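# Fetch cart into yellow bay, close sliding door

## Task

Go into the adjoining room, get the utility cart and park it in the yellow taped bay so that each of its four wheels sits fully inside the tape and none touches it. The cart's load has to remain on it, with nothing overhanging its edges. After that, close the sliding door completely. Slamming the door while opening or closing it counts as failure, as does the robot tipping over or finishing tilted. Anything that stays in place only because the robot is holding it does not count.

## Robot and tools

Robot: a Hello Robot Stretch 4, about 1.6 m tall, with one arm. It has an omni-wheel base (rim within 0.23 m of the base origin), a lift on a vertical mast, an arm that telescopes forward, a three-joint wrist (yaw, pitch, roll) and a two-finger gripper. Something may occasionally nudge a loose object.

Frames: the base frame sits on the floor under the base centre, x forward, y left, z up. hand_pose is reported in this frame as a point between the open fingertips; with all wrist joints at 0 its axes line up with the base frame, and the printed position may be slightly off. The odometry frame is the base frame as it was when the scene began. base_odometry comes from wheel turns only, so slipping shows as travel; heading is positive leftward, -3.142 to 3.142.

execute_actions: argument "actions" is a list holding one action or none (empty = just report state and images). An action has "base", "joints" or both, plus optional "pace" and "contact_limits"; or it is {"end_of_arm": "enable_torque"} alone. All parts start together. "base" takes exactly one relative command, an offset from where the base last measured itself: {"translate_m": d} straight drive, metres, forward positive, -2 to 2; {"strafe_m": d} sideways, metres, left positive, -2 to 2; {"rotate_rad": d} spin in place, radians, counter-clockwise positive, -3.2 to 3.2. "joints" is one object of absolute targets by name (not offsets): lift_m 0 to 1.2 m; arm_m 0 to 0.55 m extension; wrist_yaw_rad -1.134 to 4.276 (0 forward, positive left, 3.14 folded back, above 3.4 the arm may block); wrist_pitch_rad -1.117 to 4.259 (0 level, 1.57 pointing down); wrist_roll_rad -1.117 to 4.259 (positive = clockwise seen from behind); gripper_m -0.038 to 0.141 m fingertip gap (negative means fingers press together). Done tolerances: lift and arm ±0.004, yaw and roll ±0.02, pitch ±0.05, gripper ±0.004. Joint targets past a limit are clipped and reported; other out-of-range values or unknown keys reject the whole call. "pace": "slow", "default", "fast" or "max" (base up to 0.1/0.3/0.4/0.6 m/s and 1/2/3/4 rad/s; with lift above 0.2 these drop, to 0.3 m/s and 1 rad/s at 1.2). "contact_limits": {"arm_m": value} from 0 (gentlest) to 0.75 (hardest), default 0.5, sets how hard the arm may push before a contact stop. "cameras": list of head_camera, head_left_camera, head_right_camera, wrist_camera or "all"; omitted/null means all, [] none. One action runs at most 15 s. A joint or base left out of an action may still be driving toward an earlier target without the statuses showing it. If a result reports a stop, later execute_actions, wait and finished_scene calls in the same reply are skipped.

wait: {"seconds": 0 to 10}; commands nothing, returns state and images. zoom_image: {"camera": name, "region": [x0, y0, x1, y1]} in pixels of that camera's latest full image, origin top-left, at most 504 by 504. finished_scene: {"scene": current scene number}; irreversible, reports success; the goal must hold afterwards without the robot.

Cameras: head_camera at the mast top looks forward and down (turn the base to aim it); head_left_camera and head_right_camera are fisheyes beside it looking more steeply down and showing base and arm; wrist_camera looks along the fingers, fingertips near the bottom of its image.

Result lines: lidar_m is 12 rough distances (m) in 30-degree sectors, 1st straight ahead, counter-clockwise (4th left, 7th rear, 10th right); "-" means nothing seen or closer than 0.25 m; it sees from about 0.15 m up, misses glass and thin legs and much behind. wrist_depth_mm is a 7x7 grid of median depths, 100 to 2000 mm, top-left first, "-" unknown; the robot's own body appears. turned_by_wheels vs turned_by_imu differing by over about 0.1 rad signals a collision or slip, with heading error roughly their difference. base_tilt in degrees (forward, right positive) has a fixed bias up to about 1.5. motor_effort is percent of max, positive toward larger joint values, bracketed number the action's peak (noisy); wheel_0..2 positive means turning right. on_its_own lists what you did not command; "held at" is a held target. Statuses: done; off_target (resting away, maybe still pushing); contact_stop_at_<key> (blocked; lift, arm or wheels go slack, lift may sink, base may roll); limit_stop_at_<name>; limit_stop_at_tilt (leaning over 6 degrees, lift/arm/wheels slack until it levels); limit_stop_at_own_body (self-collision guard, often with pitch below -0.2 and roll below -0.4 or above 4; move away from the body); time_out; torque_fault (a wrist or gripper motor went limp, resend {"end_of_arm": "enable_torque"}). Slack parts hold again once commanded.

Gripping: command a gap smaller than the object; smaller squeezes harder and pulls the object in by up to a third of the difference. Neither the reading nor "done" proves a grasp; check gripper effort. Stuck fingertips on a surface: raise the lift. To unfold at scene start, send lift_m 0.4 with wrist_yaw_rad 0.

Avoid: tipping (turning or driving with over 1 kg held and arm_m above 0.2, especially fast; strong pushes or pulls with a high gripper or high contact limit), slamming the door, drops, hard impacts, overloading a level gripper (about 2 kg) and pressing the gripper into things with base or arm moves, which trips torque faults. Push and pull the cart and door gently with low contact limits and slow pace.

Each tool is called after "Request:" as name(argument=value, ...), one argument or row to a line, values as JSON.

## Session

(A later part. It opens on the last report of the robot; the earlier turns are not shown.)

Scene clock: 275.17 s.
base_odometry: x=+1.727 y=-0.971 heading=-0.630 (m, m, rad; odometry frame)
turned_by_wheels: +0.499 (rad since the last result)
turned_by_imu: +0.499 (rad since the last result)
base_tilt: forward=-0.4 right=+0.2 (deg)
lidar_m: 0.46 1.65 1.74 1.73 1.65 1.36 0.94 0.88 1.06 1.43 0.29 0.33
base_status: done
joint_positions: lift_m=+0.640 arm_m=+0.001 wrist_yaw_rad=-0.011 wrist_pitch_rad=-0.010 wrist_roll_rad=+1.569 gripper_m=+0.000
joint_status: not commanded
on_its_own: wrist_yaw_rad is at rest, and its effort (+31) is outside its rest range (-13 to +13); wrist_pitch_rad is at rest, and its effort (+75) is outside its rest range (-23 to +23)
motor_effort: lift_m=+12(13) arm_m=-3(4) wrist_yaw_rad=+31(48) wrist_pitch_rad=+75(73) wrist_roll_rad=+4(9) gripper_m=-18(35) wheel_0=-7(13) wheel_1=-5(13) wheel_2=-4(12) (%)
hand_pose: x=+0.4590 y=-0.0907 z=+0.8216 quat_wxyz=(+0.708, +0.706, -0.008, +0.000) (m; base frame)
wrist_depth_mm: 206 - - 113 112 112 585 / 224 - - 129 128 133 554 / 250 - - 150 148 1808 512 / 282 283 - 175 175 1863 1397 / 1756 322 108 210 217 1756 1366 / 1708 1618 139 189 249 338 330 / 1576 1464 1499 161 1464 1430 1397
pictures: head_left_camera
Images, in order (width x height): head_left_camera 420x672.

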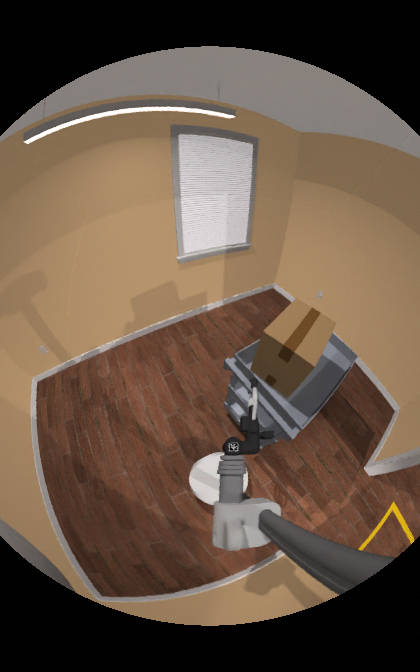

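Request:
execute_actions(
  actions=[
    {"base":{"strafe_m":-0.2},"pace":"slow"},
  ],
  cameras=["head_left_camera"],
)

Scene clock: 286.07 s.
base_odometry: x=+1.609 y=-1.133 heading=-0.629 (m, m, rad; odometry frame)
turned_by_wheels: +0.000 (rad since the last result)
turned_by_imu: +0.001 (rad since the last result)
base_tilt: forward=-0.4 right=+0.2 (deg)
lidar_m: 0.46 1.78 1.82 1.94 1.83 1.17 0.82 0.76 2.79 1.23 0.33 0.33
base_status: done
joint_positions: lift_m=+0.641 arm_m=+0.001 wrist_yaw_rad=+0.005 wrist_pitch_rad=-0.008 wrist_roll_rad=+1.570 gripper_m=+0.000
joint_status: not commanded
on_its_own: wrist_yaw_rad is at rest, and its effort (-16) is outside its rest range (-13 to +13); wrist_pitch_rad is at rest, and its effort (+70) is outside its rest range (-23 to +23)
motor_effort: lift_m=+11(12) arm_m=-3(4) wrist_yaw_rad=-16(45) wrist_pitch_rad=+70(74) wrist_roll_rad=+1(8) gripper_m=-17(15) wheel_0=+5(10) wheel_1=-4(9) wheel_2=+4(5) (%)
hand_pose: x=+0.4603 y=-0.0860 z=+0.8212 quat_wxyz=(+0.707, +0.707, -0.001, +0.005) (m; base frame)
wrist_depth_mm: 218 218 - 132 131 683 597 / 237 235 - 147 146 715 585 / 255 253 - 162 163 - 554 / 279 276 106 181 185 1983 512 / 307 303 126 209 215 1708 1366 / 1708 1708 170 189 234 1708 1430 / 1661 1576 1537 162 306 327 322
pictures: head_left_camera
Images, in order (width x height): head_left_camera 420x672.

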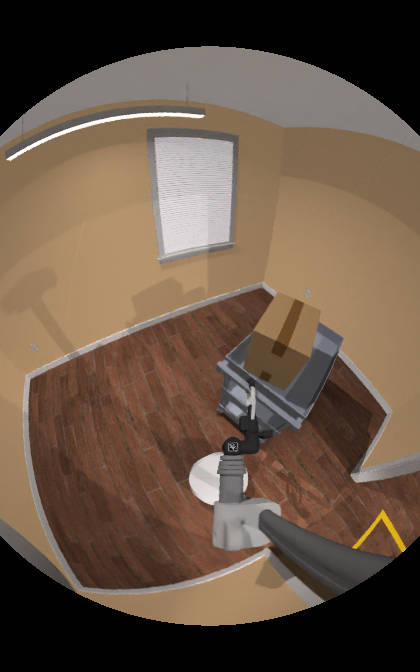

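Request:
execute_actions(
  actions=[
    {"base":{"strafe_m":-0.25},"pace":"slow"},
  ],
  cameras=["head_left_camera"],
)

Scene clock: 293.20 s.
base_odometry: x=+1.462 y=-1.335 heading=-0.629 (m, m, rad; odometry frame)
turned_by_wheels: +0.000 (rad since the last result)
turned_by_imu: +0.001 (rad since the last result)
base_tilt: forward=-0.4 right=+0.2 (deg)
lidar_m: 0.42 1.90 1.99 2.15 2.04 0.99 0.67 0.76 1.10 0.99 0.43 0.39
base_status: done
joint_positions: lift_m=+0.641 arm_m=+0.001 wrist_yaw_rad=+0.007 wrist_pitch_rad=-0.007 wrist_roll_rad=+1.570 gripper_m=+0.000
joint_status: not commanded
on_its_own: wrist_yaw_rad is at rest, and its effort (-22) is outside its rest range (-13 to +13); wrist_pitch_rad is at rest, and its effort (+67) is outside its rest range (-23 to +23)
motor_effort: lift_m=+11(11) arm_m=-3(3) wrist_yaw_rad=-22(34) wrist_pitch_rad=+67(70) wrist_roll_rad=+0(1) gripper_m=-15(15) wheel_0=+4(12) wheel_1=-1(7) wheel_2=+3(2) (%)
hand_pose: x=+0.4605 y=-0.0854 z=+0.8207 quat_wxyz=(+0.707, +0.707, +0.000, +0.005) (m; base frame)
wrist_depth_mm: 1661 1537 125 176 176 732 585 / 276 273 132 185 186 778 585 / 285 279 141 196 196 798 574 / 291 291 150 206 209 809 580 / 301 297 291 219 224 1983 549 / 310 306 178 189 229 1808 504 / 1756 1661 1661 172 250 1661 1430
pictures: head_left_camera
Images, in order (width x height): head_left_camera 420x672.

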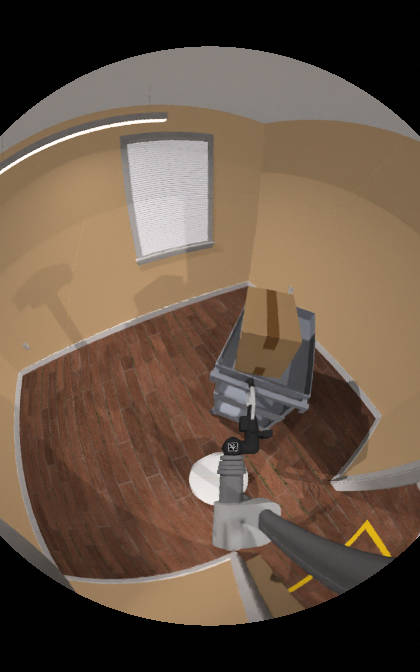

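Request:
execute_actions(
  actions=[
    {"base":{"rotate_rad":0.28},"pace":"slow"},
  ],
  cameras=[],
)

Request:
execute_actions(
  actions=[
    {"base":{"strafe_m":-0.25},"pace":"slow"},
  ],
  cameras=[],
)

Request:
execute_actions(
  actions=[
    {"base":{"rotate_rad":0.27},"pace":"slow"},
  ],
  cameras=[],
)

Request:
execute_actions(
  actions=[
    {"base":{"strafe_m":-0.2},"pace":"slow"},
  ],
  cameras=["head_left_camera","head_right_camera","head_camera"],
)

Scene clock: 307.83 s.
base_odometry: x=+1.462 y=-1.335 heading=-0.350 (m, m, rad; odometry frame)
turned_by_wheels: +0.278 (rad since the last result)
turned_by_imu: +0.278 (rad since the last result)
base_tilt: forward=-0.4 right=+0.2 (deg)
lidar_m: 0.45 1.91 2.24 2.05 1.39 0.79 0.68 2.81 1.02 1.32 0.32 0.31
base_status: done
joint_positions: lift_m=+0.641 arm_m=+0.001 wrist_yaw_rad=-0.015 wrist_pitch_rad=-0.007 wrist_roll_rad=+1.570 gripper_m=+0.000
joint_status: not commanded
on_its_own: wrist_yaw_rad is at rest, and its effort (+40) is outside its rest range (-13 to +13); wrist_pitch_rad is at rest, and its effort (+65) is outside its rest range (-23 to +23)
motor_effort: lift_m=+11(11) arm_m=-3(3) wrist_yaw_rad=+40(45) wrist_pitch_rad=+65(67) wrist_roll_rad=+0(3) gripper_m=-13(16) wheel_0=-10(10) wheel_1=-4(4) wheel_2=-8(11) (%)
hand_pose: x=+0.4586 y=-0.0917 z=+0.8207 quat_wxyz=(+0.707, +0.707, -0.008, -0.003) (m; base frame)
wrist_depth_mm: 214 - - 129 128 683 597 / 233 231 - 143 143 683 591 / 254 252 - 161 160 1921 539 / 279 277 105 180 184 1921 504 / 312 307 123 209 222 1756 1366 / 1808 1756 157 189 238 1708 1366 / 1756 1661 1618 163 322 325 327
pictures: none
No camera images: the call's "cameras" was empty. Leave "cameras" out to get every camera's image.

Scene clock: 311.50 s.
base_odometry: x=+1.377 y=-1.570 heading=-0.350 (m, m, rad; odometry frame)
turned_by_wheels: +0.000 (rad since the last result)
turned_by_imu: +0.002 (rad since the last result)
base_tilt: forward=-0.4 right=+0.2 (deg)
lidar_m: 0.44 1.94 2.29 2.27 1.21 0.73 0.81 2.73 0.77 1.21 0.38 0.35
base_status: done
joint_positions: lift_m=+0.641 arm_m=+0.001 wrist_yaw_rad=+0.008 wrist_pitch_rad=-0.007 wrist_roll_rad=+1.570 gripper_m=+0.000
joint_status: not commanded
on_its_own: wrist_yaw_rad is at rest, and its effort (-24) is outside its rest range (-13 to +13); wrist_pitch_rad is at rest, and its effort (+64) is outside its rest range (-23 to +23)
motor_effort: lift_m=+11(11) arm_m=-3(3) wrist_yaw_rad=-24(40) wrist_pitch_rad=+64(63) wrist_roll_rad=-1(6) gripper_m=-15(16) wheel_0=+4(13) wheel_1=-3(7) wheel_2=+4(6) (%)
hand_pose: x=+0.4606 y=-0.0852 z=+0.8207 quat_wxyz=(+0.707, +0.707, +0.000, +0.005) (m; base frame)
wrist_depth_mm: 239 236 - 153 151 715 585 / 252 249 106 163 164 778 591 / 266 263 116 176 178 778 597 / 283 279 129 194 197 1863 549 / 306 298 146 213 220 1756 508 / 1808 317 177 190 230 1756 1366 / 1756 1708 1756 169 271 317 1255
pictures: none
No camera images: the call's "cameras" was empty. Leave "cameras" out to get every camera's image.

Scene clock: 312.83 s.
base_odometry: x=+1.376 y=-1.570 heading=-0.082 (m, m, rad; odometry frame)
turned_by_wheels: +0.268 (rad since the last result)
turned_by_imu: +0.268 (rad since the last result)
base_tilt: forward=-0.4 right=+0.3 (deg)
lidar_m: 0.47 2.06 2.36 2.27 0.87 0.75 2.72 0.76 0.86 1.42 0.27 0.31
base_status: done
joint_positions: lift_m=+0.641 arm_m=+0.001 wrist_yaw_rad=-0.019 wrist_pitch_rad=-0.008 wrist_roll_rad=+1.569 gripper_m=+0.000
joint_status: not commanded
on_its_own: wrist_yaw_rad is at rest, and its effort (+51) is outside its rest range (-13 to +13); wrist_pitch_rad is at rest, and its effort (+68) is outside its rest range (-23 to +23)
motor_effort: lift_m=+11(11) arm_m=-3(3) wrist_yaw_rad=+51(52) wrist_pitch_rad=+68(69) wrist_roll_rad=+3(4) gripper_m=-14(15) wheel_0=-10(13) wheel_1=-4(6) wheel_2=-11(12) (%)
hand_pose: x=+0.4583 y=-0.0928 z=+0.8210 quat_wxyz=(+0.708, +0.706, -0.009, -0.004) (m; base frame)
wrist_depth_mm: 204 - - 113 112 114 591 / 223 - - 129 127 580 549 / 246 - - 148 147 1708 504 / 278 281 - 176 174 1708 1366 / 1863 317 106 208 224 1708 1397 / 1921 1921 136 190 248 336 332 / 1863 164 1808 161 1756 1661 1308
pictures: none
No camera images: the call's "cameras" was empty. Leave "cameras" out to get every camera's image.

Scene clock: 316.00 s.
base_odometry: x=+1.360 y=-1.769 heading=-0.082 (m, m, rad; odometry frame)
turned_by_wheels: +0.000 (rad since the last result)
turned_by_imu: +0.000 (rad since the last result)
base_tilt: forward=-0.4 right=+0.2 (deg)
lidar_m: 0.45 2.06 2.60 2.42 0.88 0.89 2.75 0.66 0.86 1.20 0.31 0.31
base_status: done
joint_positions: lift_m=+0.641 arm_m=+0.001 wrist_yaw_rad=+0.002 wrist_pitch_rad=-0.008 wrist_roll_rad=+1.569 gripper_m=+0.000
joint_status: not commanded
on_its_own: wrist_pitch_rad is at rest, and its effort (+72) is outside its rest range (-23 to +23)
motor_effort: lift_m=+11(11) arm_m=-3(3) wrist_yaw_rad=-7(51) wrist_pitch_rad=+72(71) wrist_roll_rad=+2(9) gripper_m=-15(16) wheel_0=+2(8) wheel_1=-2(8) wheel_2=+2(9) (%)
hand_pose: x=+0.4601 y=-0.0869 z=+0.8212 quat_wxyz=(+0.708, +0.707, -0.002, +0.004) (m; base frame)
wrist_depth_mm: 211 - - 125 124 128 591 / 230 228 - 140 138 647 585 / 252 249 - 158 156 1756 544 / 278 276 - 177 180 1756 492 / 317 307 114 206 211 1808 1366 / 1863 1921 151 188 235 1808 1397 / 1921 1863 1808 158 315 325 322
pictures: head_camera, head_left_camera, head_right_camera
Images, in order (width x height): head_camera 420x560, head_left_camera 420x672, head_right_camera 420x672.

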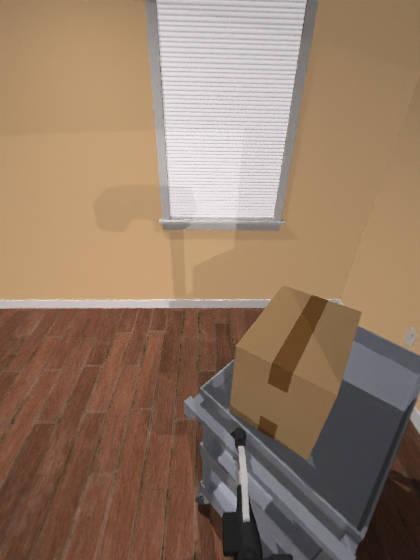

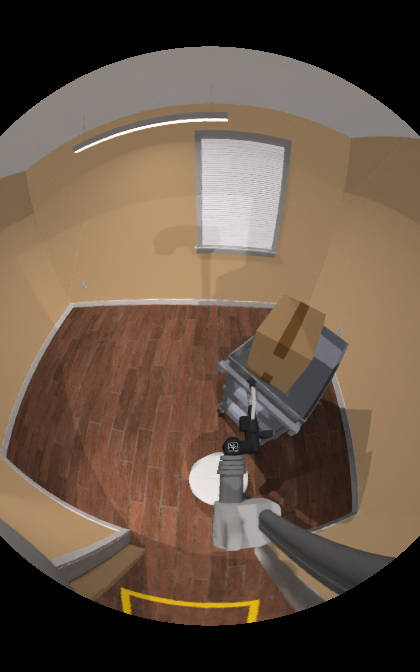

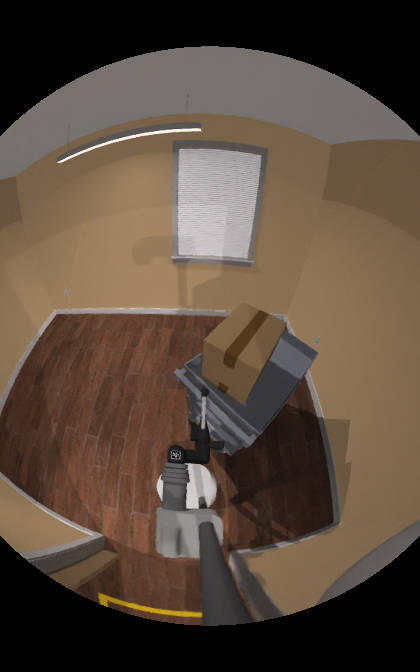

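Request:
execute_actions(
  actions=[
    {"base":{"translate_m":-0.3},"pace":"slow"},
  ],
  cameras=[],
)

Request:
execute_actions(
  actions=[
    {"base":{"strafe_m":0.07},"pace":"slow"},
  ],
  cameras=[],
)

Request:
execute_actions(
  actions=[
    {"base":{"translate_m":-0.4},"pace":"slow"},
  ],
  cameras=["head_left_camera","head_right_camera"],
)

Scene clock: 330.33 s.
base_odometry: x=+1.061 y=-1.744 heading=-0.083 (m, m, rad; odometry frame)
turned_by_wheels: -0.001 (rad since the last result)
turned_by_imu: -0.004 (rad since the last result)
base_tilt: forward=-0.4 right=+0.2 (deg)
lidar_m: 0.43 2.38 2.58 1.22 0.67 2.54 2.41 0.41 0.42 1.22 0.40 0.37
base_status: done
joint_positions: lift_m=+0.641 arm_m=+0.001 wrist_yaw_rad=-0.008 wrist_pitch_rad=-0.007 wrist_roll_rad=+1.571 gripper_m=+0.000
joint_status: not commanded
on_its_own: wrist_yaw_rad is at rest, and its effort (+20) is outside its rest range (-13 to +13); wrist_pitch_rad is at rest, and its effort (+66) is outside its rest range (-23 to +23)
motor_effort: lift_m=+11(11) arm_m=-3(3) wrist_yaw_rad=+20(24) wrist_pitch_rad=+66(70) wrist_roll_rad=-4(4) gripper_m=-13(17) wheel_0=-7(11) wheel_1=-4(7) wheel_2=+0(11) (%)
hand_pose: x=+0.4593 y=-0.0896 z=+0.8207 quat_wxyz=(+0.707, +0.707, -0.005, +0.000) (m; base frame)
wrist_depth_mm: 252 248 111 163 163 715 585 / 262 259 120 174 174 788 585 / 274 271 129 187 188 788 585 / 290 285 142 202 204 - 569 / 303 298 290 218 223 - 525 / 1708 310 170 189 230 - 1397 / - - - 172 263 1756 1366
pictures: none
No camera images: the call's "cameras" was empty. Leave "cameras" out to get every camera's image.

Scene clock: 332.17 s.
base_odometry: x=+1.067 y=-1.675 heading=-0.083 (m, m, rad; odometry frame)
turned_by_wheels: -0.001 (rad since the last result)
turned_by_imu: -0.002 (rad since the last result)
base_tilt: forward=-0.4 right=+0.2 (deg)
lidar_m: 0.45 2.37 2.52 1.24 0.61 0.62 2.43 0.47 0.47 1.17 0.36 0.35
base_status: done
joint_positions: lift_m=+0.641 arm_m=+0.001 wrist_yaw_rad=-0.011 wrist_pitch_rad=-0.006 wrist_roll_rad=+1.570 gripper_m=+0.000
joint_status: not commanded
on_its_own: wrist_yaw_rad is at rest, and its effort (+29) is outside its rest range (-13 to +13); wrist_pitch_rad is at rest, and its effort (+62) is outside its rest range (-23 to +23)
motor_effort: lift_m=+11(11) arm_m=-3(3) wrist_yaw_rad=+29(38) wrist_pitch_rad=+62(65) wrist_roll_rad=-2(5) gripper_m=-13(12) wheel_0=-6(14) wheel_1=+2(4) wheel_2=-4(3) (%)
hand_pose: x=+0.4590 y=-0.0905 z=+0.8205 quat_wxyz=(+0.707, +0.707, -0.006, -0.002) (m; base frame)
wrist_depth_mm: 236 235 - 152 151 707 580 / 249 249 105 164 163 768 585 / 264 264 115 177 178 778 574 / 282 278 128 193 196 - 535 / 301 297 146 214 221 - 500 / 1983 315 172 195 232 - 1366 / - - - 169 274 315 1281
pictures: none
No camera images: the call's "cameras" was empty. Leave "cameras" out to get every camera's image.

Scene clock: 337.47 s.
base_odometry: x=+0.669 y=-1.641 heading=-0.083 (m, m, rad; odometry frame)
turned_by_wheels: +0.000 (rad since the last result)
turned_by_imu: +0.002 (rad since the last result)
base_tilt: forward=-0.5 right=+0.2 (deg)
lidar_m: 0.40 2.81 2.52 0.44 0.52 2.12 2.03 1.91 1.36 0.35 0.51 0.42
base_status: done
joint_positions: lift_m=+0.641 arm_m=+0.001 wrist_yaw_rad=+0.010 wrist_pitch_rad=-0.006 wrist_roll_rad=+1.570 gripper_m=+0.000
joint_status: not commanded
on_its_own: wrist_yaw_rad is at rest, and its effort (-30) is outside its rest range (-13 to +13); wrist_pitch_rad is at rest, and its effort (+64) is outside its rest range (-23 to +23)
motor_effort: lift_m=+11(11) arm_m=-3(3) wrist_yaw_rad=-30(37) wrist_pitch_rad=+64(65) wrist_roll_rad=+0(1) gripper_m=-14(18) wheel_0=+2(8) wheel_1=-3(7) wheel_2=+7(11) (%)
hand_pose: x=+0.4608 y=-0.0846 z=+0.8206 quat_wxyz=(+0.707, +0.707, +0.001, +0.006) (m; base frame)
wrist_depth_mm: - - 140 190 191 741 591 / 290 287 145 198 198 768 580 / 294 291 286 206 206 798 585 / 297 296 290 214 215 831 585 / 301 298 293 221 225 - 580 / 306 300 179 189 229 - 539 / - 303 303 173 242 1863 1430
pictures: head_left_camera, head_right_camera
Images, in order (width x height): head_left_camera 420x672, head_right_camera 420x672.

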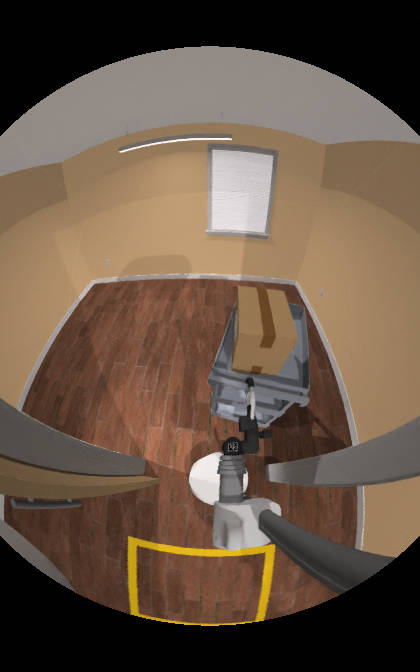

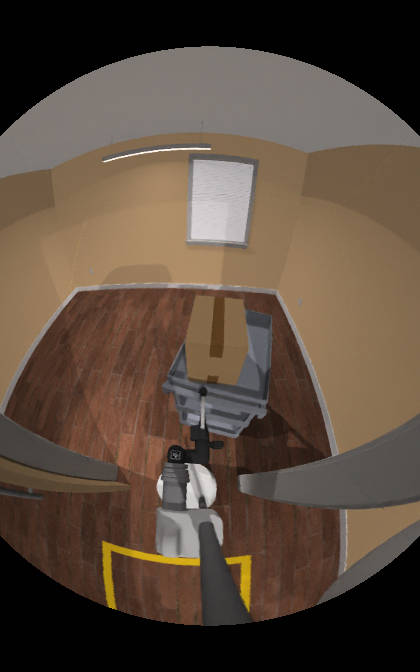

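Request:
execute_actions(
  actions=[
    {"base":{"strafe_m":0.15},"pace":"slow"},
  ],
  cameras=[],
)

Request:
execute_actions(
  actions=[
    {"base":{"translate_m":-0.25},"pace":"slow"},
  ],
  cameras=["head_left_camera","head_right_camera"],
)

Scene clock: 349.60 s.
base_odometry: x=+0.681 y=-1.492 heading=-0.083 (m, m, rad; odometry frame)
turned_by_wheels: -0.001 (rad since the last result)
turned_by_imu: -0.004 (rad since the last result)
base_tilt: forward=-0.3 right=+0.2 (deg)
lidar_m: 0.44 2.79 2.37 0.30 0.28 2.14 2.02 2.10 1.50 0.50 0.41 0.37
base_status: done
joint_positions: lift_m=+0.641 arm_m=+0.001 wrist_yaw_rad=-0.009 wrist_pitch_rad=-0.005 wrist_roll_rad=+1.570 gripper_m=+0.000
joint_status: not commanded
on_its_own: wrist_yaw_rad is at rest, and its effort (+22) is outside its rest range (-13 to +13); wrist_pitch_rad is at rest, and its effort (+61) is outside its rest range (-23 to +23)
motor_effort: lift_m=+11(11) arm_m=-3(3) wrist_yaw_rad=+22(34) wrist_pitch_rad=+61(64) wrist_roll_rad=+0(4) gripper_m=-13(15) wheel_0=-3(14) wheel_1=+1(7) wheel_2=-4(4) (%)
hand_pose: x=+0.4592 y=-0.0899 z=+0.8203 quat_wxyz=(+0.707, +0.707, -0.005, -0.001) (m; base frame)
wrist_depth_mm: 262 258 118 170 170 732 585 / 267 265 126 180 179 778 580 / 278 276 134 191 191 798 580 / 287 283 146 204 206 809 574 / 300 297 286 217 223 - 539 / 312 306 175 196 193 - 1366 / - - - 171 255 1808 1366
pictures: none
No camera images: the call's "cameras" was empty. Leave "cameras" out to get every camera's image.

Scene clock: 353.40 s.
base_odometry: x=+0.432 y=-1.471 heading=-0.083 (m, m, rad; odometry frame)
turned_by_wheels: +0.001 (rad since the last result)
turned_by_imu: +0.002 (rad since the last result)
base_tilt: forward=-0.4 right=+0.2 (deg)
lidar_m: 0.42 3.03 0.32 0.35 2.34 1.88 1.78 1.85 1.54 0.83 0.48 0.42
base_status: done
joint_positions: lift_m=+0.641 arm_m=+0.001 wrist_yaw_rad=+0.012 wrist_pitch_rad=-0.006 wrist_roll_rad=+1.570 gripper_m=+0.000
joint_status: not commanded
on_its_own: wrist_yaw_rad is at rest, and its effort (-37) is outside its rest range (-13 to +13); wrist_pitch_rad is at rest, and its effort (+62) is outside its rest range (-23 to +23)
motor_effort: lift_m=+11(11) arm_m=-3(3) wrist_yaw_rad=-37(37) wrist_pitch_rad=+62(68) wrist_roll_rad=+1(2) gripper_m=-15(17) wheel_0=+3(8) wheel_1=-1(8) wheel_2=+7(11) (%)
hand_pose: x=+0.4610 y=-0.0839 z=+0.8205 quat_wxyz=(+0.707, +0.707, +0.002, +0.006) (m; base frame)
wrist_depth_mm: - - 138 189 190 750 591 / 289 286 143 196 197 778 580 / 293 290 283 205 205 809 574 / 300 290 287 213 214 809 580 / 301 296 291 222 225 1983 569 / 304 303 179 191 228 - 525 / - 304 304 172 243 1863 1397
pictures: head_left_camera, head_right_camera
Images, in order (width x height): head_left_camera 420x672, head_right_camera 420x672.

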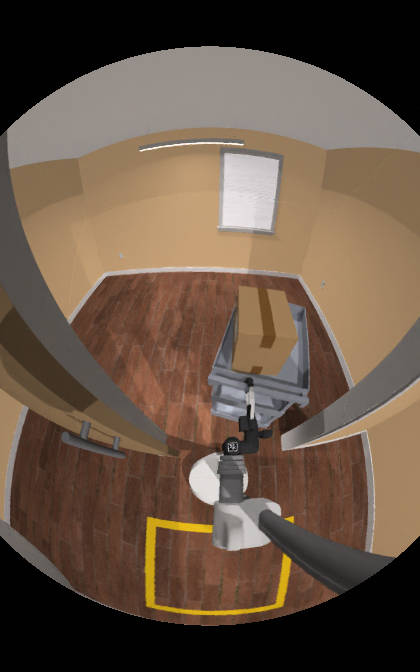

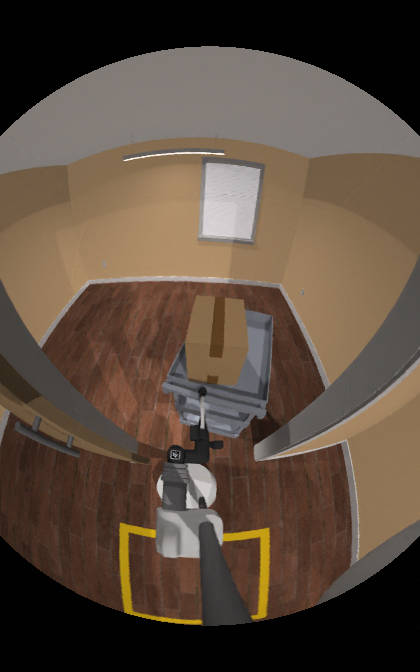

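Request:
execute_actions(
  actions=[
    {"base":{"translate_m":-0.12},"pace":"slow"},
  ],
  cameras=[],
)

Request:
execute_actions(
  actions=[
    {"base":{"strafe_m":0.1},"pace":"slow"},
  ],
  cameras=[],
)

Request:
execute_actions(
  actions=[
    {"base":{"translate_m":-0.2},"pace":"slow"},
  ],
  cameras=["head_left_camera","head_camera"],
)

Scene clock: 363.13 s.
base_odometry: x=+0.313 y=-1.461 heading=-0.082 (m, m, rad; odometry frame)
turned_by_wheels: +0.001 (rad since the last result)
turned_by_imu: +0.000 (rad since the last result)
base_tilt: forward=-0.5 right=+0.2 (deg)
lidar_m: 0.42 0.42 0.39 1.00 2.35 1.71 1.65 1.73 1.52 1.29 0.60 0.41
base_status: done
joint_positions: lift_m=+0.641 arm_m=+0.001 wrist_yaw_rad=+0.011 wrist_pitch_rad=-0.006 wrist_roll_rad=+1.570 gripper_m=+0.000
joint_status: not commanded
on_its_own: wrist_yaw_rad is at rest, and its effort (-35) is outside its rest range (-13 to +13); wrist_pitch_rad is at rest, and its effort (+64) is outside its rest range (-23 to +23)
motor_effort: lift_m=+11(11) arm_m=-3(3) wrist_yaw_rad=-35(38) wrist_pitch_rad=+64(63) wrist_roll_rad=+2(1) gripper_m=-13(14) wheel_0=+3(5) wheel_1=-3(4) wheel_2=+7(14) (%)
hand_pose: x=+0.4609 y=-0.0841 z=+0.8205 quat_wxyz=(+0.707, +0.707, +0.002, +0.006) (m; base frame)
wrist_depth_mm: - - - 201 202 768 580 / 303 300 296 206 206 778 585 / 303 298 294 213 213 798 585 / 303 298 296 220 220 831 580 / 303 298 294 224 226 820 585 / 300 300 180 191 228 - 535 / 303 297 293 173 238 1808 1336
pictures: none
No camera images: the call's "cameras" was empty. Leave "cameras" out to get every camera's image.

Scene clock: 365.30 s.
base_odometry: x=+0.321 y=-1.362 heading=-0.083 (m, m, rad; odometry frame)
turned_by_wheels: -0.001 (rad since the last result)
turned_by_imu: -0.002 (rad since the last result)
base_tilt: forward=-0.4 right=+0.2 (deg)
lidar_m: 0.41 0.30 0.30 1.03 2.23 1.75 1.66 1.75 1.64 1.31 0.48 0.40
base_status: done
joint_positions: lift_m=+0.641 arm_m=+0.001 wrist_yaw_rad=-0.009 wrist_pitch_rad=-0.005 wrist_roll_rad=+1.570 gripper_m=+0.000
joint_status: not commanded
on_its_own: wrist_yaw_rad is at rest, and its effort (+25) is outside its rest range (-13 to +13); wrist_pitch_rad is at rest, and its effort (+62) is outside its rest range (-23 to +23)
motor_effort: lift_m=+11(11) arm_m=-3(3) wrist_yaw_rad=+25(34) wrist_pitch_rad=+62(64) wrist_roll_rad=+0(4) gripper_m=-12(14) wheel_0=-4(13) wheel_1=+2(6) wheel_2=-4(5) (%)
hand_pose: x=+0.4591 y=-0.0901 z=+0.8204 quat_wxyz=(+0.707, +0.707, -0.005, -0.001) (m; base frame)
wrist_depth_mm: - - 138 190 191 750 580 / 289 285 145 198 198 759 591 / 294 290 150 206 206 798 580 / 298 294 289 213 216 831 574 / 301 296 293 222 225 1921 569 / 304 300 176 198 191 - 525 / - 303 300 173 244 1921 1366
pictures: none
No camera images: the call's "cameras" was empty. Leave "cameras" out to get every camera's image.

Scene clock: 368.60 s.
base_odometry: x=+0.122 y=-1.345 heading=-0.082 (m, m, rad; odometry frame)
turned_by_wheels: +0.001 (rad since the last result)
turned_by_imu: +0.002 (rad since the last result)
base_tilt: forward=-0.4 right=+0.2 (deg)
lidar_m: 0.41 0.45 0.65 2.02 2.13 1.54 1.45 1.52 1.62 1.55 0.80 0.40
base_status: done
joint_positions: lift_m=+0.641 arm_m=+0.001 wrist_yaw_rad=+0.011 wrist_pitch_rad=-0.006 wrist_roll_rad=+1.570 gripper_m=+0.000
joint_status: not commanded
on_its_own: wrist_yaw_rad is at rest, and its effort (-35) is outside its rest range (-13 to +13); wrist_pitch_rad is at rest, and its effort (+63) is outside its rest range (-23 to +23)
motor_effort: lift_m=+11(11) arm_m=-3(3) wrist_yaw_rad=-35(35) wrist_pitch_rad=+63(65) wrist_roll_rad=+1(2) gripper_m=-14(18) wheel_0=+4(7) wheel_1=-2(9) wheel_2=+8(12) (%)
hand_pose: x=+0.4609 y=-0.0841 z=+0.8205 quat_wxyz=(+0.708, +0.707, +0.002, +0.006) (m; base frame)
wrist_depth_mm: - - - 202 203 768 574 / 304 300 296 208 206 778 580 / 303 298 296 213 213 809 585 / 301 300 296 218 220 831 580 / 301 298 296 224 226 798 580 / 301 297 180 191 229 - 539 / 304 296 293 173 238 1808 1336
pictures: head_camera, head_left_camera
Images, in order (width x height): head_camera 420x560, head_left_camera 420x672.

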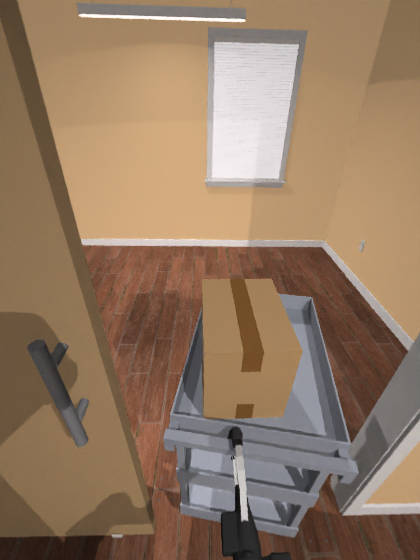

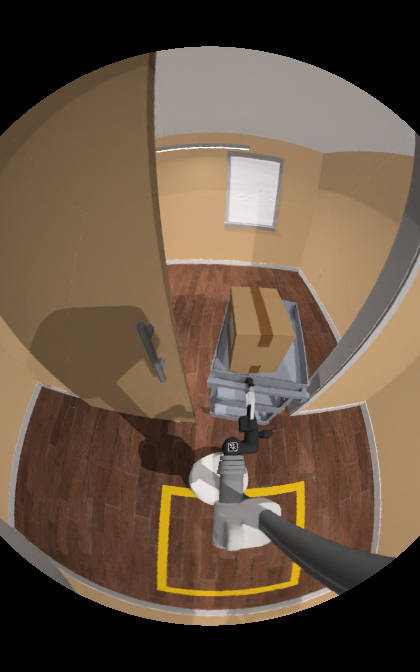

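Request:
execute_actions(
  actions=[
    {"base":{"translate_m":-0.45},"pace":"slow"},
  ],
  cameras=["head_left_camera","head_camera"],
)

Request:
execute_actions(
  actions=[
    {"base":{"translate_m":-0.6},"pace":"slow"},
  ],
  cameras=["head_left_camera","head_right_camera","head_camera"],
)

Scene clock: 380.57 s.
base_odometry: x=-0.327 y=-1.309 heading=-0.081 (m, m, rad; odometry frame)
turned_by_wheels: +0.001 (rad since the last result)
turned_by_imu: +0.002 (rad since the last result)
base_tilt: forward=-0.5 right=+0.2 (deg)
lidar_m: 0.36 0.87 1.30 2.14 1.48 1.07 1.02 1.06 1.48 1.52 1.37 0.46
base_status: done
joint_positions: lift_m=+0.641 arm_m=+0.001 wrist_yaw_rad=+0.011 wrist_pitch_rad=-0.006 wrist_roll_rad=+1.570 gripper_m=+0.000
joint_status: not commanded
on_its_own: wrist_yaw_rad is at rest, and its effort (-32) is outside its rest range (-13 to +13); wrist_pitch_rad is at rest, and its effort (+63) is outside its rest range (-23 to +23)
motor_effort: lift_m=+11(11) arm_m=-3(3) wrist_yaw_rad=-32(39) wrist_pitch_rad=+63(62) wrist_roll_rad=-1(1) gripper_m=-18(17) wheel_0=+4(3) wheel_1=-1(6) wheel_2=+6(15) (%)
hand_pose: x=+0.4608 y=-0.0844 z=+0.8205 quat_wxyz=(+0.707, +0.707, +0.002, +0.006) (m; base frame)
wrist_depth_mm: - - - 251 254 - 1336 / - - - 246 248 - 539 / - 343 334 242 242 831 580 / 334 324 320 237 238 831 580 / 315 310 303 233 235 820 585 / 297 297 180 190 229 798 585 / 286 276 277 171 225 691 580
pictures: head_camera, head_left_camera
Images, in order (width x height): head_camera 420x560, head_left_camera 420x672.

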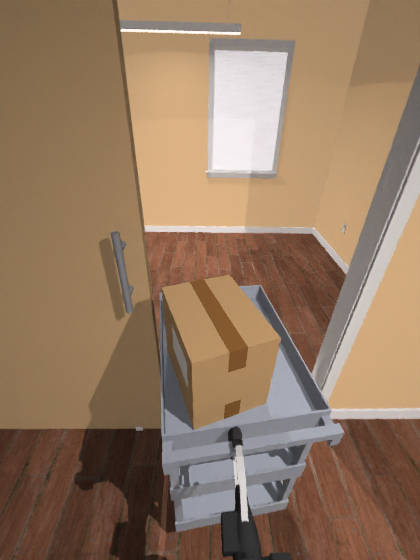

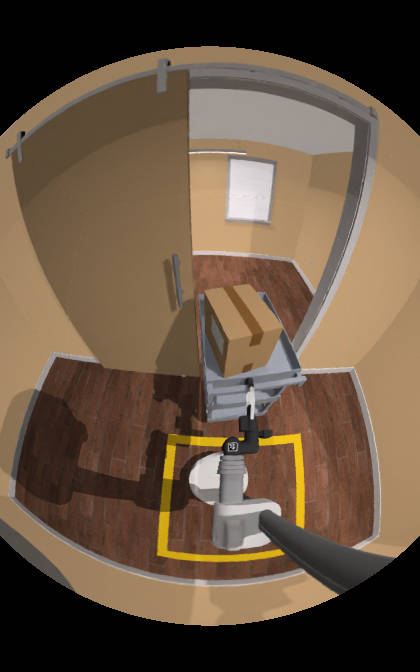

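Scene clock: 387.83 s.
base_odometry: x=-0.925 y=-1.260 heading=-0.080 (m, m, rad; odometry frame)
turned_by_wheels: +0.001 (rad since the last result)
turned_by_imu: +0.004 (rad since the last result)
base_tilt: forward=-0.5 right=+0.3 (deg)
lidar_m: 0.37 1.55 2.23 1.65 0.59 0.42 0.40 0.45 0.63 1.54 1.63 0.43
base_status: done
joint_positions: lift_m=+0.641 arm_m=+0.001 wrist_yaw_rad=+0.009 wrist_pitch_rad=-0.006 wrist_roll_rad=+1.571 gripper_m=+0.000
joint_status: not commanded
on_its_own: wrist_yaw_rad is at rest, and its effort (-27) is outside its rest range (-13 to +13); wrist_pitch_rad is at rest, and its effort (+61) is outside its rest range (-23 to +23)
motor_effort: lift_m=+11(11) arm_m=-3(3) wrist_yaw_rad=-27(44) wrist_pitch_rad=+61(62) wrist_roll_rad=-1(2) gripper_m=-14(18) wheel_0=+3(5) wheel_1=-1(6) wheel_2=+6(14) (%)
hand_pose: x=+0.4607 y=-0.0849 z=+0.8205 quat_wxyz=(+0.707, +0.707, +0.001, +0.005) (m; base frame)
wrist_depth_mm: 1397 1366 1336 258 259 1281 1308 / - - - 252 254 - 539 / - 347 342 245 248 831 585 / 338 329 324 238 241 842 580 / 317 310 306 233 235 831 580 / 300 293 179 189 229 809 580 / 285 274 274 169 223 707 580
pictures: head_camera, head_left_camera, head_right_camera
Images, in order (width x height): head_camera 420x560, head_left_camera 420x672, head_right_camera 420x672.

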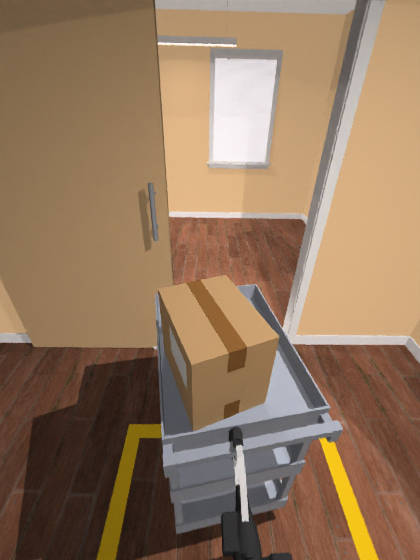

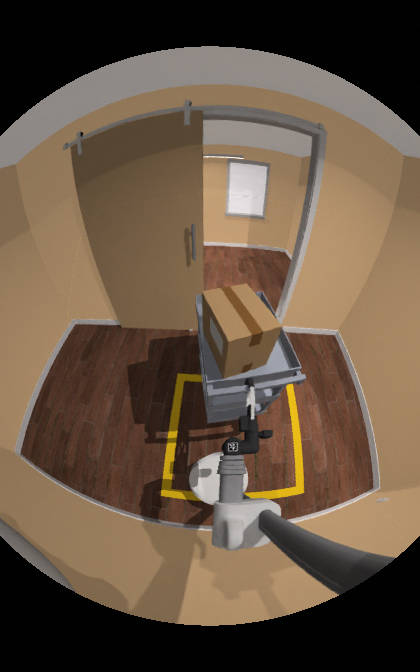

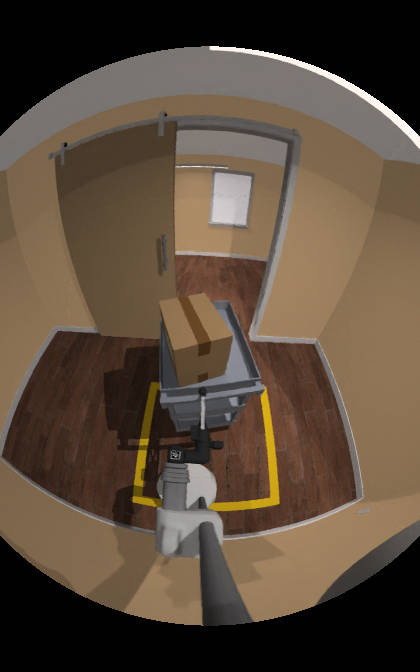

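Request:
execute_actions(
  actions=[
    {"base":{"strafe_m":0.17},"pace":"slow"},
  ],
  cameras=[],
)

Request:
execute_actions(
  actions=[
    {"base":{"translate_m":-0.14},"pace":"slow"},
  ],
  cameras=[],
)

Request:
execute_actions(
  actions=[
    {"joints":{"gripper_m":0.12}},
  ],
  cameras=[],
)

Request:
execute_actions(
  actions=[
    {"joints":{"lift_m":0.66,"wrist_yaw_rad":0},"base":{"strafe_m":0.02},"pace":"slow"},
  ],
)

Scene clock: 406.13 s.
base_odometry: x=-0.911 y=-1.091 heading=-0.081 (m, m, rad; odometry frame)
turned_by_wheels: -0.001 (rad since the last result)
turned_by_imu: -0.004 (rad since the last result)
base_tilt: forward=-0.4 right=+0.2 (deg)
lidar_m: 0.41 1.55 2.05 1.66 0.60 0.45 0.39 0.45 0.61 1.73 1.78 0.42
base_status: done
joint_positions: lift_m=+0.641 arm_m=+0.001 wrist_yaw_rad=-0.009 wrist_pitch_rad=-0.005 wrist_roll_rad=+1.570 gripper_m=+0.000
joint_status: not commanded
on_its_own: wrist_yaw_rad is at rest, and its effort (+22) is outside its rest range (-13 to +13); wrist_pitch_rad is at rest, and its effort (+56) is outside its rest range (-23 to +23)
motor_effort: lift_m=+11(11) arm_m=-3(3) wrist_yaw_rad=+22(37) wrist_pitch_rad=+56(61) wrist_roll_rad=+0(5) gripper_m=-10(16) wheel_0=-4(12) wheel_1=+1(6) wheel_2=-6(6) (%)
hand_pose: x=+0.4592 y=-0.0899 z=+0.8201 quat_wxyz=(+0.707, +0.707, -0.005, -0.001) (m; base frame)
wrist_depth_mm: 1576 1499 1397 220 217 1430 539 / - - 312 221 221 788 580 / 315 312 306 224 223 809 580 / 309 304 300 226 225 809 580 / 303 300 296 229 228 820 580 / 296 296 176 191 185 1281 574 / 293 286 285 171 232 1229 525
pictures: none
No camera images: the call's "cameras" was empty. Leave "cameras" out to get every camera's image.

Scene clock: 408.83 s.
base_odometry: x=-1.050 y=-1.080 heading=-0.081 (m, m, rad; odometry frame)
turned_by_wheels: +0.001 (rad since the last result)
turned_by_imu: +0.001 (rad since the last result)
base_tilt: forward=-0.4 right=+0.2 (deg)
lidar_m: 0.40 1.68 2.02 1.12 0.41 0.30 0.25 0.31 0.42 1.21 1.78 0.42
base_status: done
joint_positions: lift_m=+0.641 arm_m=+0.001 wrist_yaw_rad=+0.008 wrist_pitch_rad=-0.006 wrist_roll_rad=+1.569 gripper_m=+0.000
joint_status: not commanded
on_its_own: wrist_yaw_rad is at rest, and its effort (-25) is outside its rest range (-13 to +13); wrist_pitch_rad is at rest, and its effort (+62) is outside its rest range (-23 to +23)
motor_effort: lift_m=+11(11) arm_m=-3(3) wrist_yaw_rad=-25(22) wrist_pitch_rad=+62(65) wrist_roll_rad=+3(2) gripper_m=-14(18) wheel_0=+2(7) wheel_1=-1(8) wheel_2=+7(13) (%)
hand_pose: x=+0.4606 y=-0.0851 z=+0.8206 quat_wxyz=(+0.708, +0.707, +0.001, +0.005) (m; base frame)
wrist_depth_mm: 1576 1708 1464 213 213 1499 564 / 1661 - 309 216 216 788 585 / 315 307 304 221 220 820 580 / 309 306 300 224 224 831 591 / 304 298 298 228 228 831 580 / 301 297 180 190 192 1430 564 / 300 290 289 173 234 1397 521
pictures: none
No camera images: the call's "cameras" was empty. Leave "cameras" out to get every camera's image.

Scene clock: 410.90 s.
base_odometry: x=-1.050 y=-1.080 heading=-0.081 (m, m, rad; odometry frame)
turned_by_wheels: +0.000 (rad since the last result)
turned_by_imu: -0.001 (rad since the last result)
base_tilt: forward=-0.4 right=+0.2 (deg)
lidar_m: 0.40 1.70 2.07 1.12 0.40 0.30 0.26 0.28 0.44 1.25 1.81 0.42
base_status: not commanded
joint_positions: lift_m=+0.640 arm_m=+0.001 wrist_yaw_rad=+0.000 wrist_pitch_rad=+0.018 wrist_roll_rad=+1.570 gripper_m=+0.120
joint_status: all done
motor_effort: lift_m=+13(13) arm_m=-3(3) wrist_yaw_rad=-1(25) wrist_pitch_rad=-6(64) wrist_roll_rad=+1(2) gripper_m=-1(12) wheel_0=+2(2) wheel_1=-1(2) wheel_2=+3(7) (%)
hand_pose: x=+0.4599 y=-0.0875 z=+0.8135 quat_wxyz=(+0.707, +0.707, +0.006, -0.006) (m; base frame)
wrist_depth_mm: 1618 1576 173 229 1499 1464 521 / - - 176 234 809 768 539 / 320 319 178 236 - 788 525 / 315 315 181 239 - 798 530 / 310 307 183 243 842 798 535 / 304 306 186 247 246 212 530 / 303 300 189 140 1430 1430 488
pictures: none
No camera images: the call's "cameras" was empty. Leave "cameras" out to get every camera's image.

Scene clock: 412.03 s.
base_odometry: x=-1.049 y=-1.060 heading=-0.081 (m, m, rad; odometry frame)
turned_by_wheels: +0.000 (rad since the last result)
turned_by_imu: +0.000 (rad since the last result)
base_tilt: forward=-0.5 right=+0.3 (deg)
lidar_m: 0.40 1.67 2.04 1.14 0.41 0.29 0.26 0.29 0.44 1.22 1.81 0.43
base_status: done
joint_positions: lift_m=+0.660 arm_m=+0.001 wrist_yaw_rad=+0.000 wrist_pitch_rad=+0.018 wrist_roll_rad=+1.570 gripper_m=+0.120
joint_status: all done
motor_effort: lift_m=+22(21) arm_m=-3(3) wrist_yaw_rad=-1(1) wrist_pitch_rad=-7(6) wrist_roll_rad=+2(1) gripper_m=-1(0) wheel_0=+0(5) wheel_1=+3(5) wheel_2=+0(1) (%)
hand_pose: x=+0.4599 y=-0.0875 z=+0.8327 quat_wxyz=(+0.707, +0.707, +0.006, -0.006) (m; base frame)
wrist_depth_mm: 1618 1661 1661 230 232 1464 549 / 1661 325 320 234 234 798 569 / 320 319 314 236 240 831 564 / 314 310 310 240 242 831 574 / 309 306 306 243 245 798 559 / 303 303 196 247 247 211 554 / 1499 300 300 140 253 1366 1205
pictures: head_camera, head_left_camera, head_right_camera, wrist_camera
Images, in order (width x height): head_camera 420x560, head_left_camera 420x672, head_right_camera 420x672, wrist_camera 616x392.

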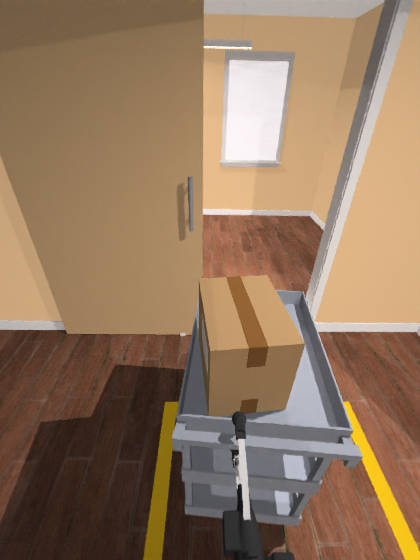

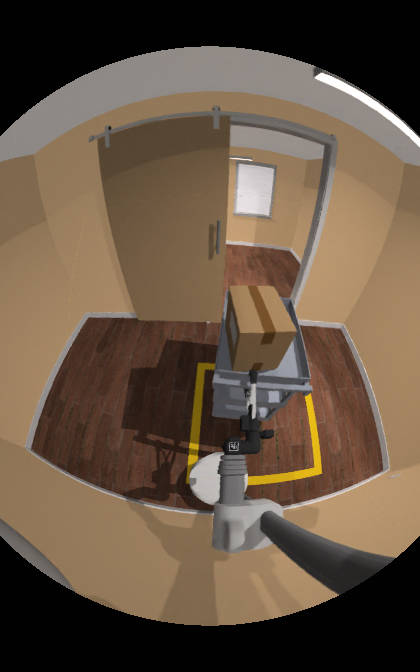

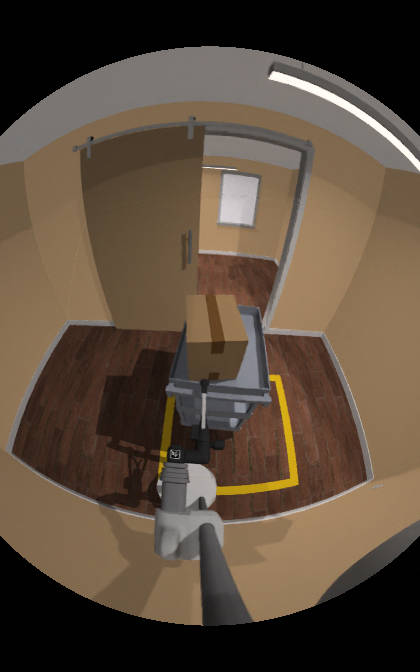

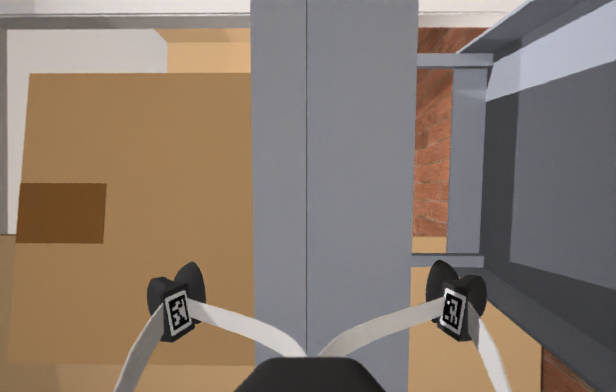

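Request:
execute_actions(
  actions=[
    {"joints":{"wrist_yaw_rad":1.57}},
  ],
  cameras=[],
)

Request:
execute_actions(
  actions=[
    {"base":{"strafe_m":0.75},"joints":{"gripper_m":0,"wrist_roll_rad":0}},
  ],
  cameras=[],
)

Request:
execute_actions(
  actions=[
    {"base":{"translate_m":1.0}},
  ],
  cameras=[],
)

Request:
execute_actions(
  actions=[
    {"base":{"rotate_rad":-1.57}},
  ],
  cameras=["head_left_camera","head_right_camera","head_camera"],
)

Scene clock: 428.50 s.
base_odometry: x=-1.049 y=-1.060 heading=-0.081 (m, m, rad; odometry frame)
turned_by_wheels: +0.000 (rad since the last result)
turned_by_imu: -0.001 (rad since the last result)
base_tilt: forward=-0.4 right=+0.2 (deg)
lidar_m: 0.41 1.68 2.03 1.14 0.38 0.28 0.27 0.28 0.43 1.22 1.81 0.41
base_status: not commanded
joint_positions: lift_m=+0.660 arm_m=+0.001 wrist_yaw_rad=+1.570 wrist_pitch_rad=+0.018 wrist_roll_rad=+1.570 gripper_m=+0.120
joint_status: all done
motor_effort: lift_m=+22(22) arm_m=-3(3) wrist_yaw_rad=-1(2) wrist_pitch_rad=-5(8) wrist_roll_rad=+1(2) gripper_m=-2(1) wheel_0=+0(0) wheel_1=+3(3) wheel_2=+0(0) (%)
hand_pose: x=+0.2592 y=+0.2884 z=+0.8327 quat_wxyz=(+0.505, +0.496, +0.504, +0.496) (m; base frame)
wrist_depth_mm: 1983 1983 1863 1983 1983 1921 1308 / 1983 1983 - 1921 1921 1921 1308 / - 1921 - 1921 1921 1983 1336 / 1983 - - - - 1921 1308 / 1983 1983 1983 1983 1983 1921 1308 / 1983 - 219 1983 1921 211 1336 / 1464 1336 1464 140 1430 1336 1281
pictures: none
No camera images: the call's "cameras" was empty. Leave "cameras" out to get every camera's image.

Scene clock: 432.33 s.
base_odometry: x=-0.988 y=-0.312 heading=-0.081 (m, m, rad; odometry frame)
turned_by_wheels: +0.000 (rad since the last result)
turned_by_imu: -0.004 (rad since the last result)
base_tilt: forward=-0.3 right=+0.2 (deg)
lidar_m: 1.63 1.75 1.26 1.14 0.39 0.28 0.25 0.29 0.42 1.21 0.78 0.97
base_status: done
joint_positions: lift_m=+0.660 arm_m=+0.001 wrist_yaw_rad=+1.570 wrist_pitch_rad=+0.018 wrist_roll_rad=+0.000 gripper_m=+0.000
joint_status: all done
motor_effort: lift_m=+22(22) arm_m=-3(3) wrist_yaw_rad=-2(1) wrist_pitch_rad=-5(6) wrist_roll_rad=-2(5) gripper_m=-3(1) wheel_0=+2(7) wheel_1=+1(10) wheel_2=+0(1) (%)
hand_pose: x=+0.2591 y=+0.2884 z=+0.8327 quat_wxyz=(+0.707, -0.006, +0.006, +0.707) (m; base frame)
wrist_depth_mm: 831 1229 1229 1205 1182 1182 1182 / 809 1182 1205 1229 1205 1182 1182 / 809 1182 1205 1182 1182 1205 1182 / 820 1205 1205 1205 1229 1205 1182 / 820 1229 1229 1205 1182 1229 1205 / 820 1205 1229 195 1160 1205 1205 / 831 1078 1182 1205 1229 1182 1182
pictures: none
No camera images: the call's "cameras" was empty. Leave "cameras" out to get every camera's image.

Scene clock: 437.13 s.
base_odometry: x=+0.008 y=-0.393 heading=-0.081 (m, m, rad; odometry frame)
turned_by_wheels: +0.000 (rad since the last result)
turned_by_imu: -0.004 (rad since the last result)
base_tilt: forward=-0.3 right=+0.2 (deg)
lidar_m: 0.62 0.65 1.02 1.18 1.25 1.33 1.26 1.32 0.70 0.67 0.88 0.65
base_status: done
joint_positions: lift_m=+0.660 arm_m=+0.001 wrist_yaw_rad=+1.570 wrist_pitch_rad=+0.018 wrist_roll_rad=+0.000 gripper_m=+0.000
joint_status: not commanded
motor_effort: lift_m=+22(22) arm_m=-3(3) wrist_yaw_rad=-2(1) wrist_pitch_rad=-7(6) wrist_roll_rad=-2(2) gripper_m=-5(6) wheel_0=+0(5) wheel_1=+1(4) wheel_2=-1(9) (%)
hand_pose: x=+0.2591 y=+0.2884 z=+0.8327 quat_wxyz=(+0.707, -0.006, +0.006, +0.707) (m; base frame)
wrist_depth_mm: 1255 1205 1182 1182 1205 1078 715 / 1205 1182 1229 1205 1160 1060 732 / 1205 1205 1160 1182 1182 1060 723 / 1205 1205 1205 1229 1160 1078 715 / 1205 1205 1182 1182 1205 1098 723 / 1229 1182 1182 195 1205 1078 732 / 1205 1205 1229 1229 1205 931 723
pictures: none
No camera images: the call's "cameras" was empty. Leave "cameras" out to get every camera's image.

Scene clock: 439.20 s.
base_odometry: x=+0.008 y=-0.393 heading=-1.650 (m, m, rad; odometry frame)
turned_by_wheels: -1.570 (rad since the last result)
turned_by_imu: -1.580 (rad since the last result)
base_tilt: forward=-0.4 right=+0.2 (deg)
lidar_m: 0.69 0.86 0.66 0.63 0.68 1.04 1.20 1.29 1.32 1.26 1.31 0.71
base_status: done
joint_positions: lift_m=+0.660 arm_m=+0.001 wrist_yaw_rad=+1.570 wrist_pitch_rad=+0.018 wrist_roll_rad=+0.000 gripper_m=+0.000
joint_status: not commanded
motor_effort: lift_m=+21(22) arm_m=-3(3) wrist_yaw_rad=-2(2) wrist_pitch_rad=-6(5) wrist_roll_rad=-2(2) gripper_m=-5(3) wheel_0=+0(7) wheel_1=+1(9) wheel_2=+0(8) (%)
hand_pose: x=+0.2592 y=+0.2884 z=+0.8328 quat_wxyz=(+0.707, -0.006, +0.006, +0.707) (m; base frame)
wrist_depth_mm: 609 609 609 603 591 591 597 / 603 609 603 591 597 597 585 / 615 609 609 597 597 591 591 / 609 609 603 603 603 597 597 / 615 609 609 603 597 603 591 / 621 615 603 196 597 597 603 / 609 609 603 603 603 591 597
pictures: head_camera, head_left_camera, head_right_camera
Images, in order (width x height): head_camera 420x560, head_left_camera 420x672, head_right_camera 420x672.

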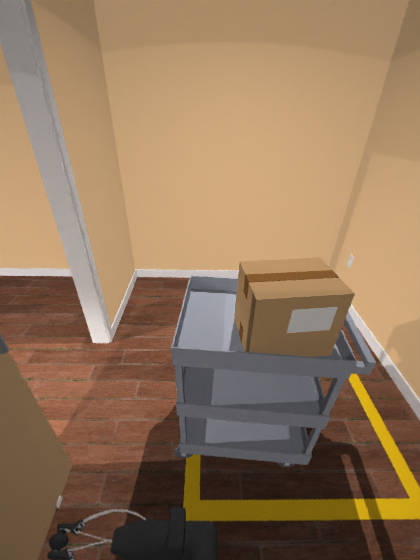

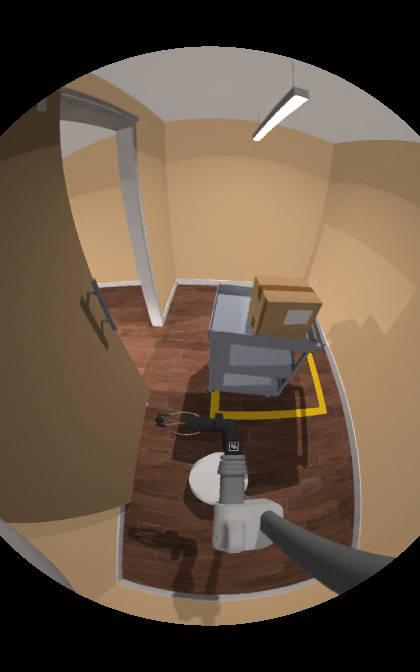

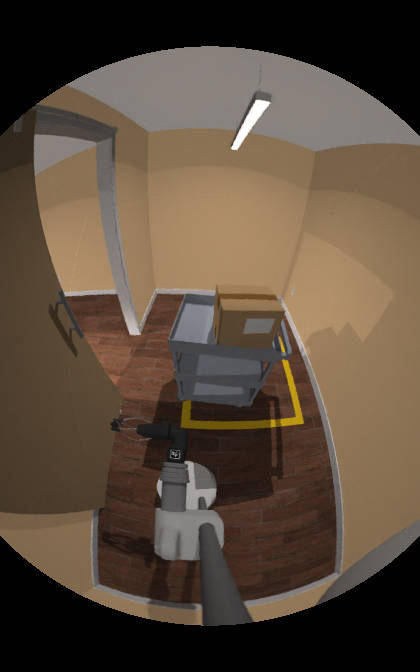

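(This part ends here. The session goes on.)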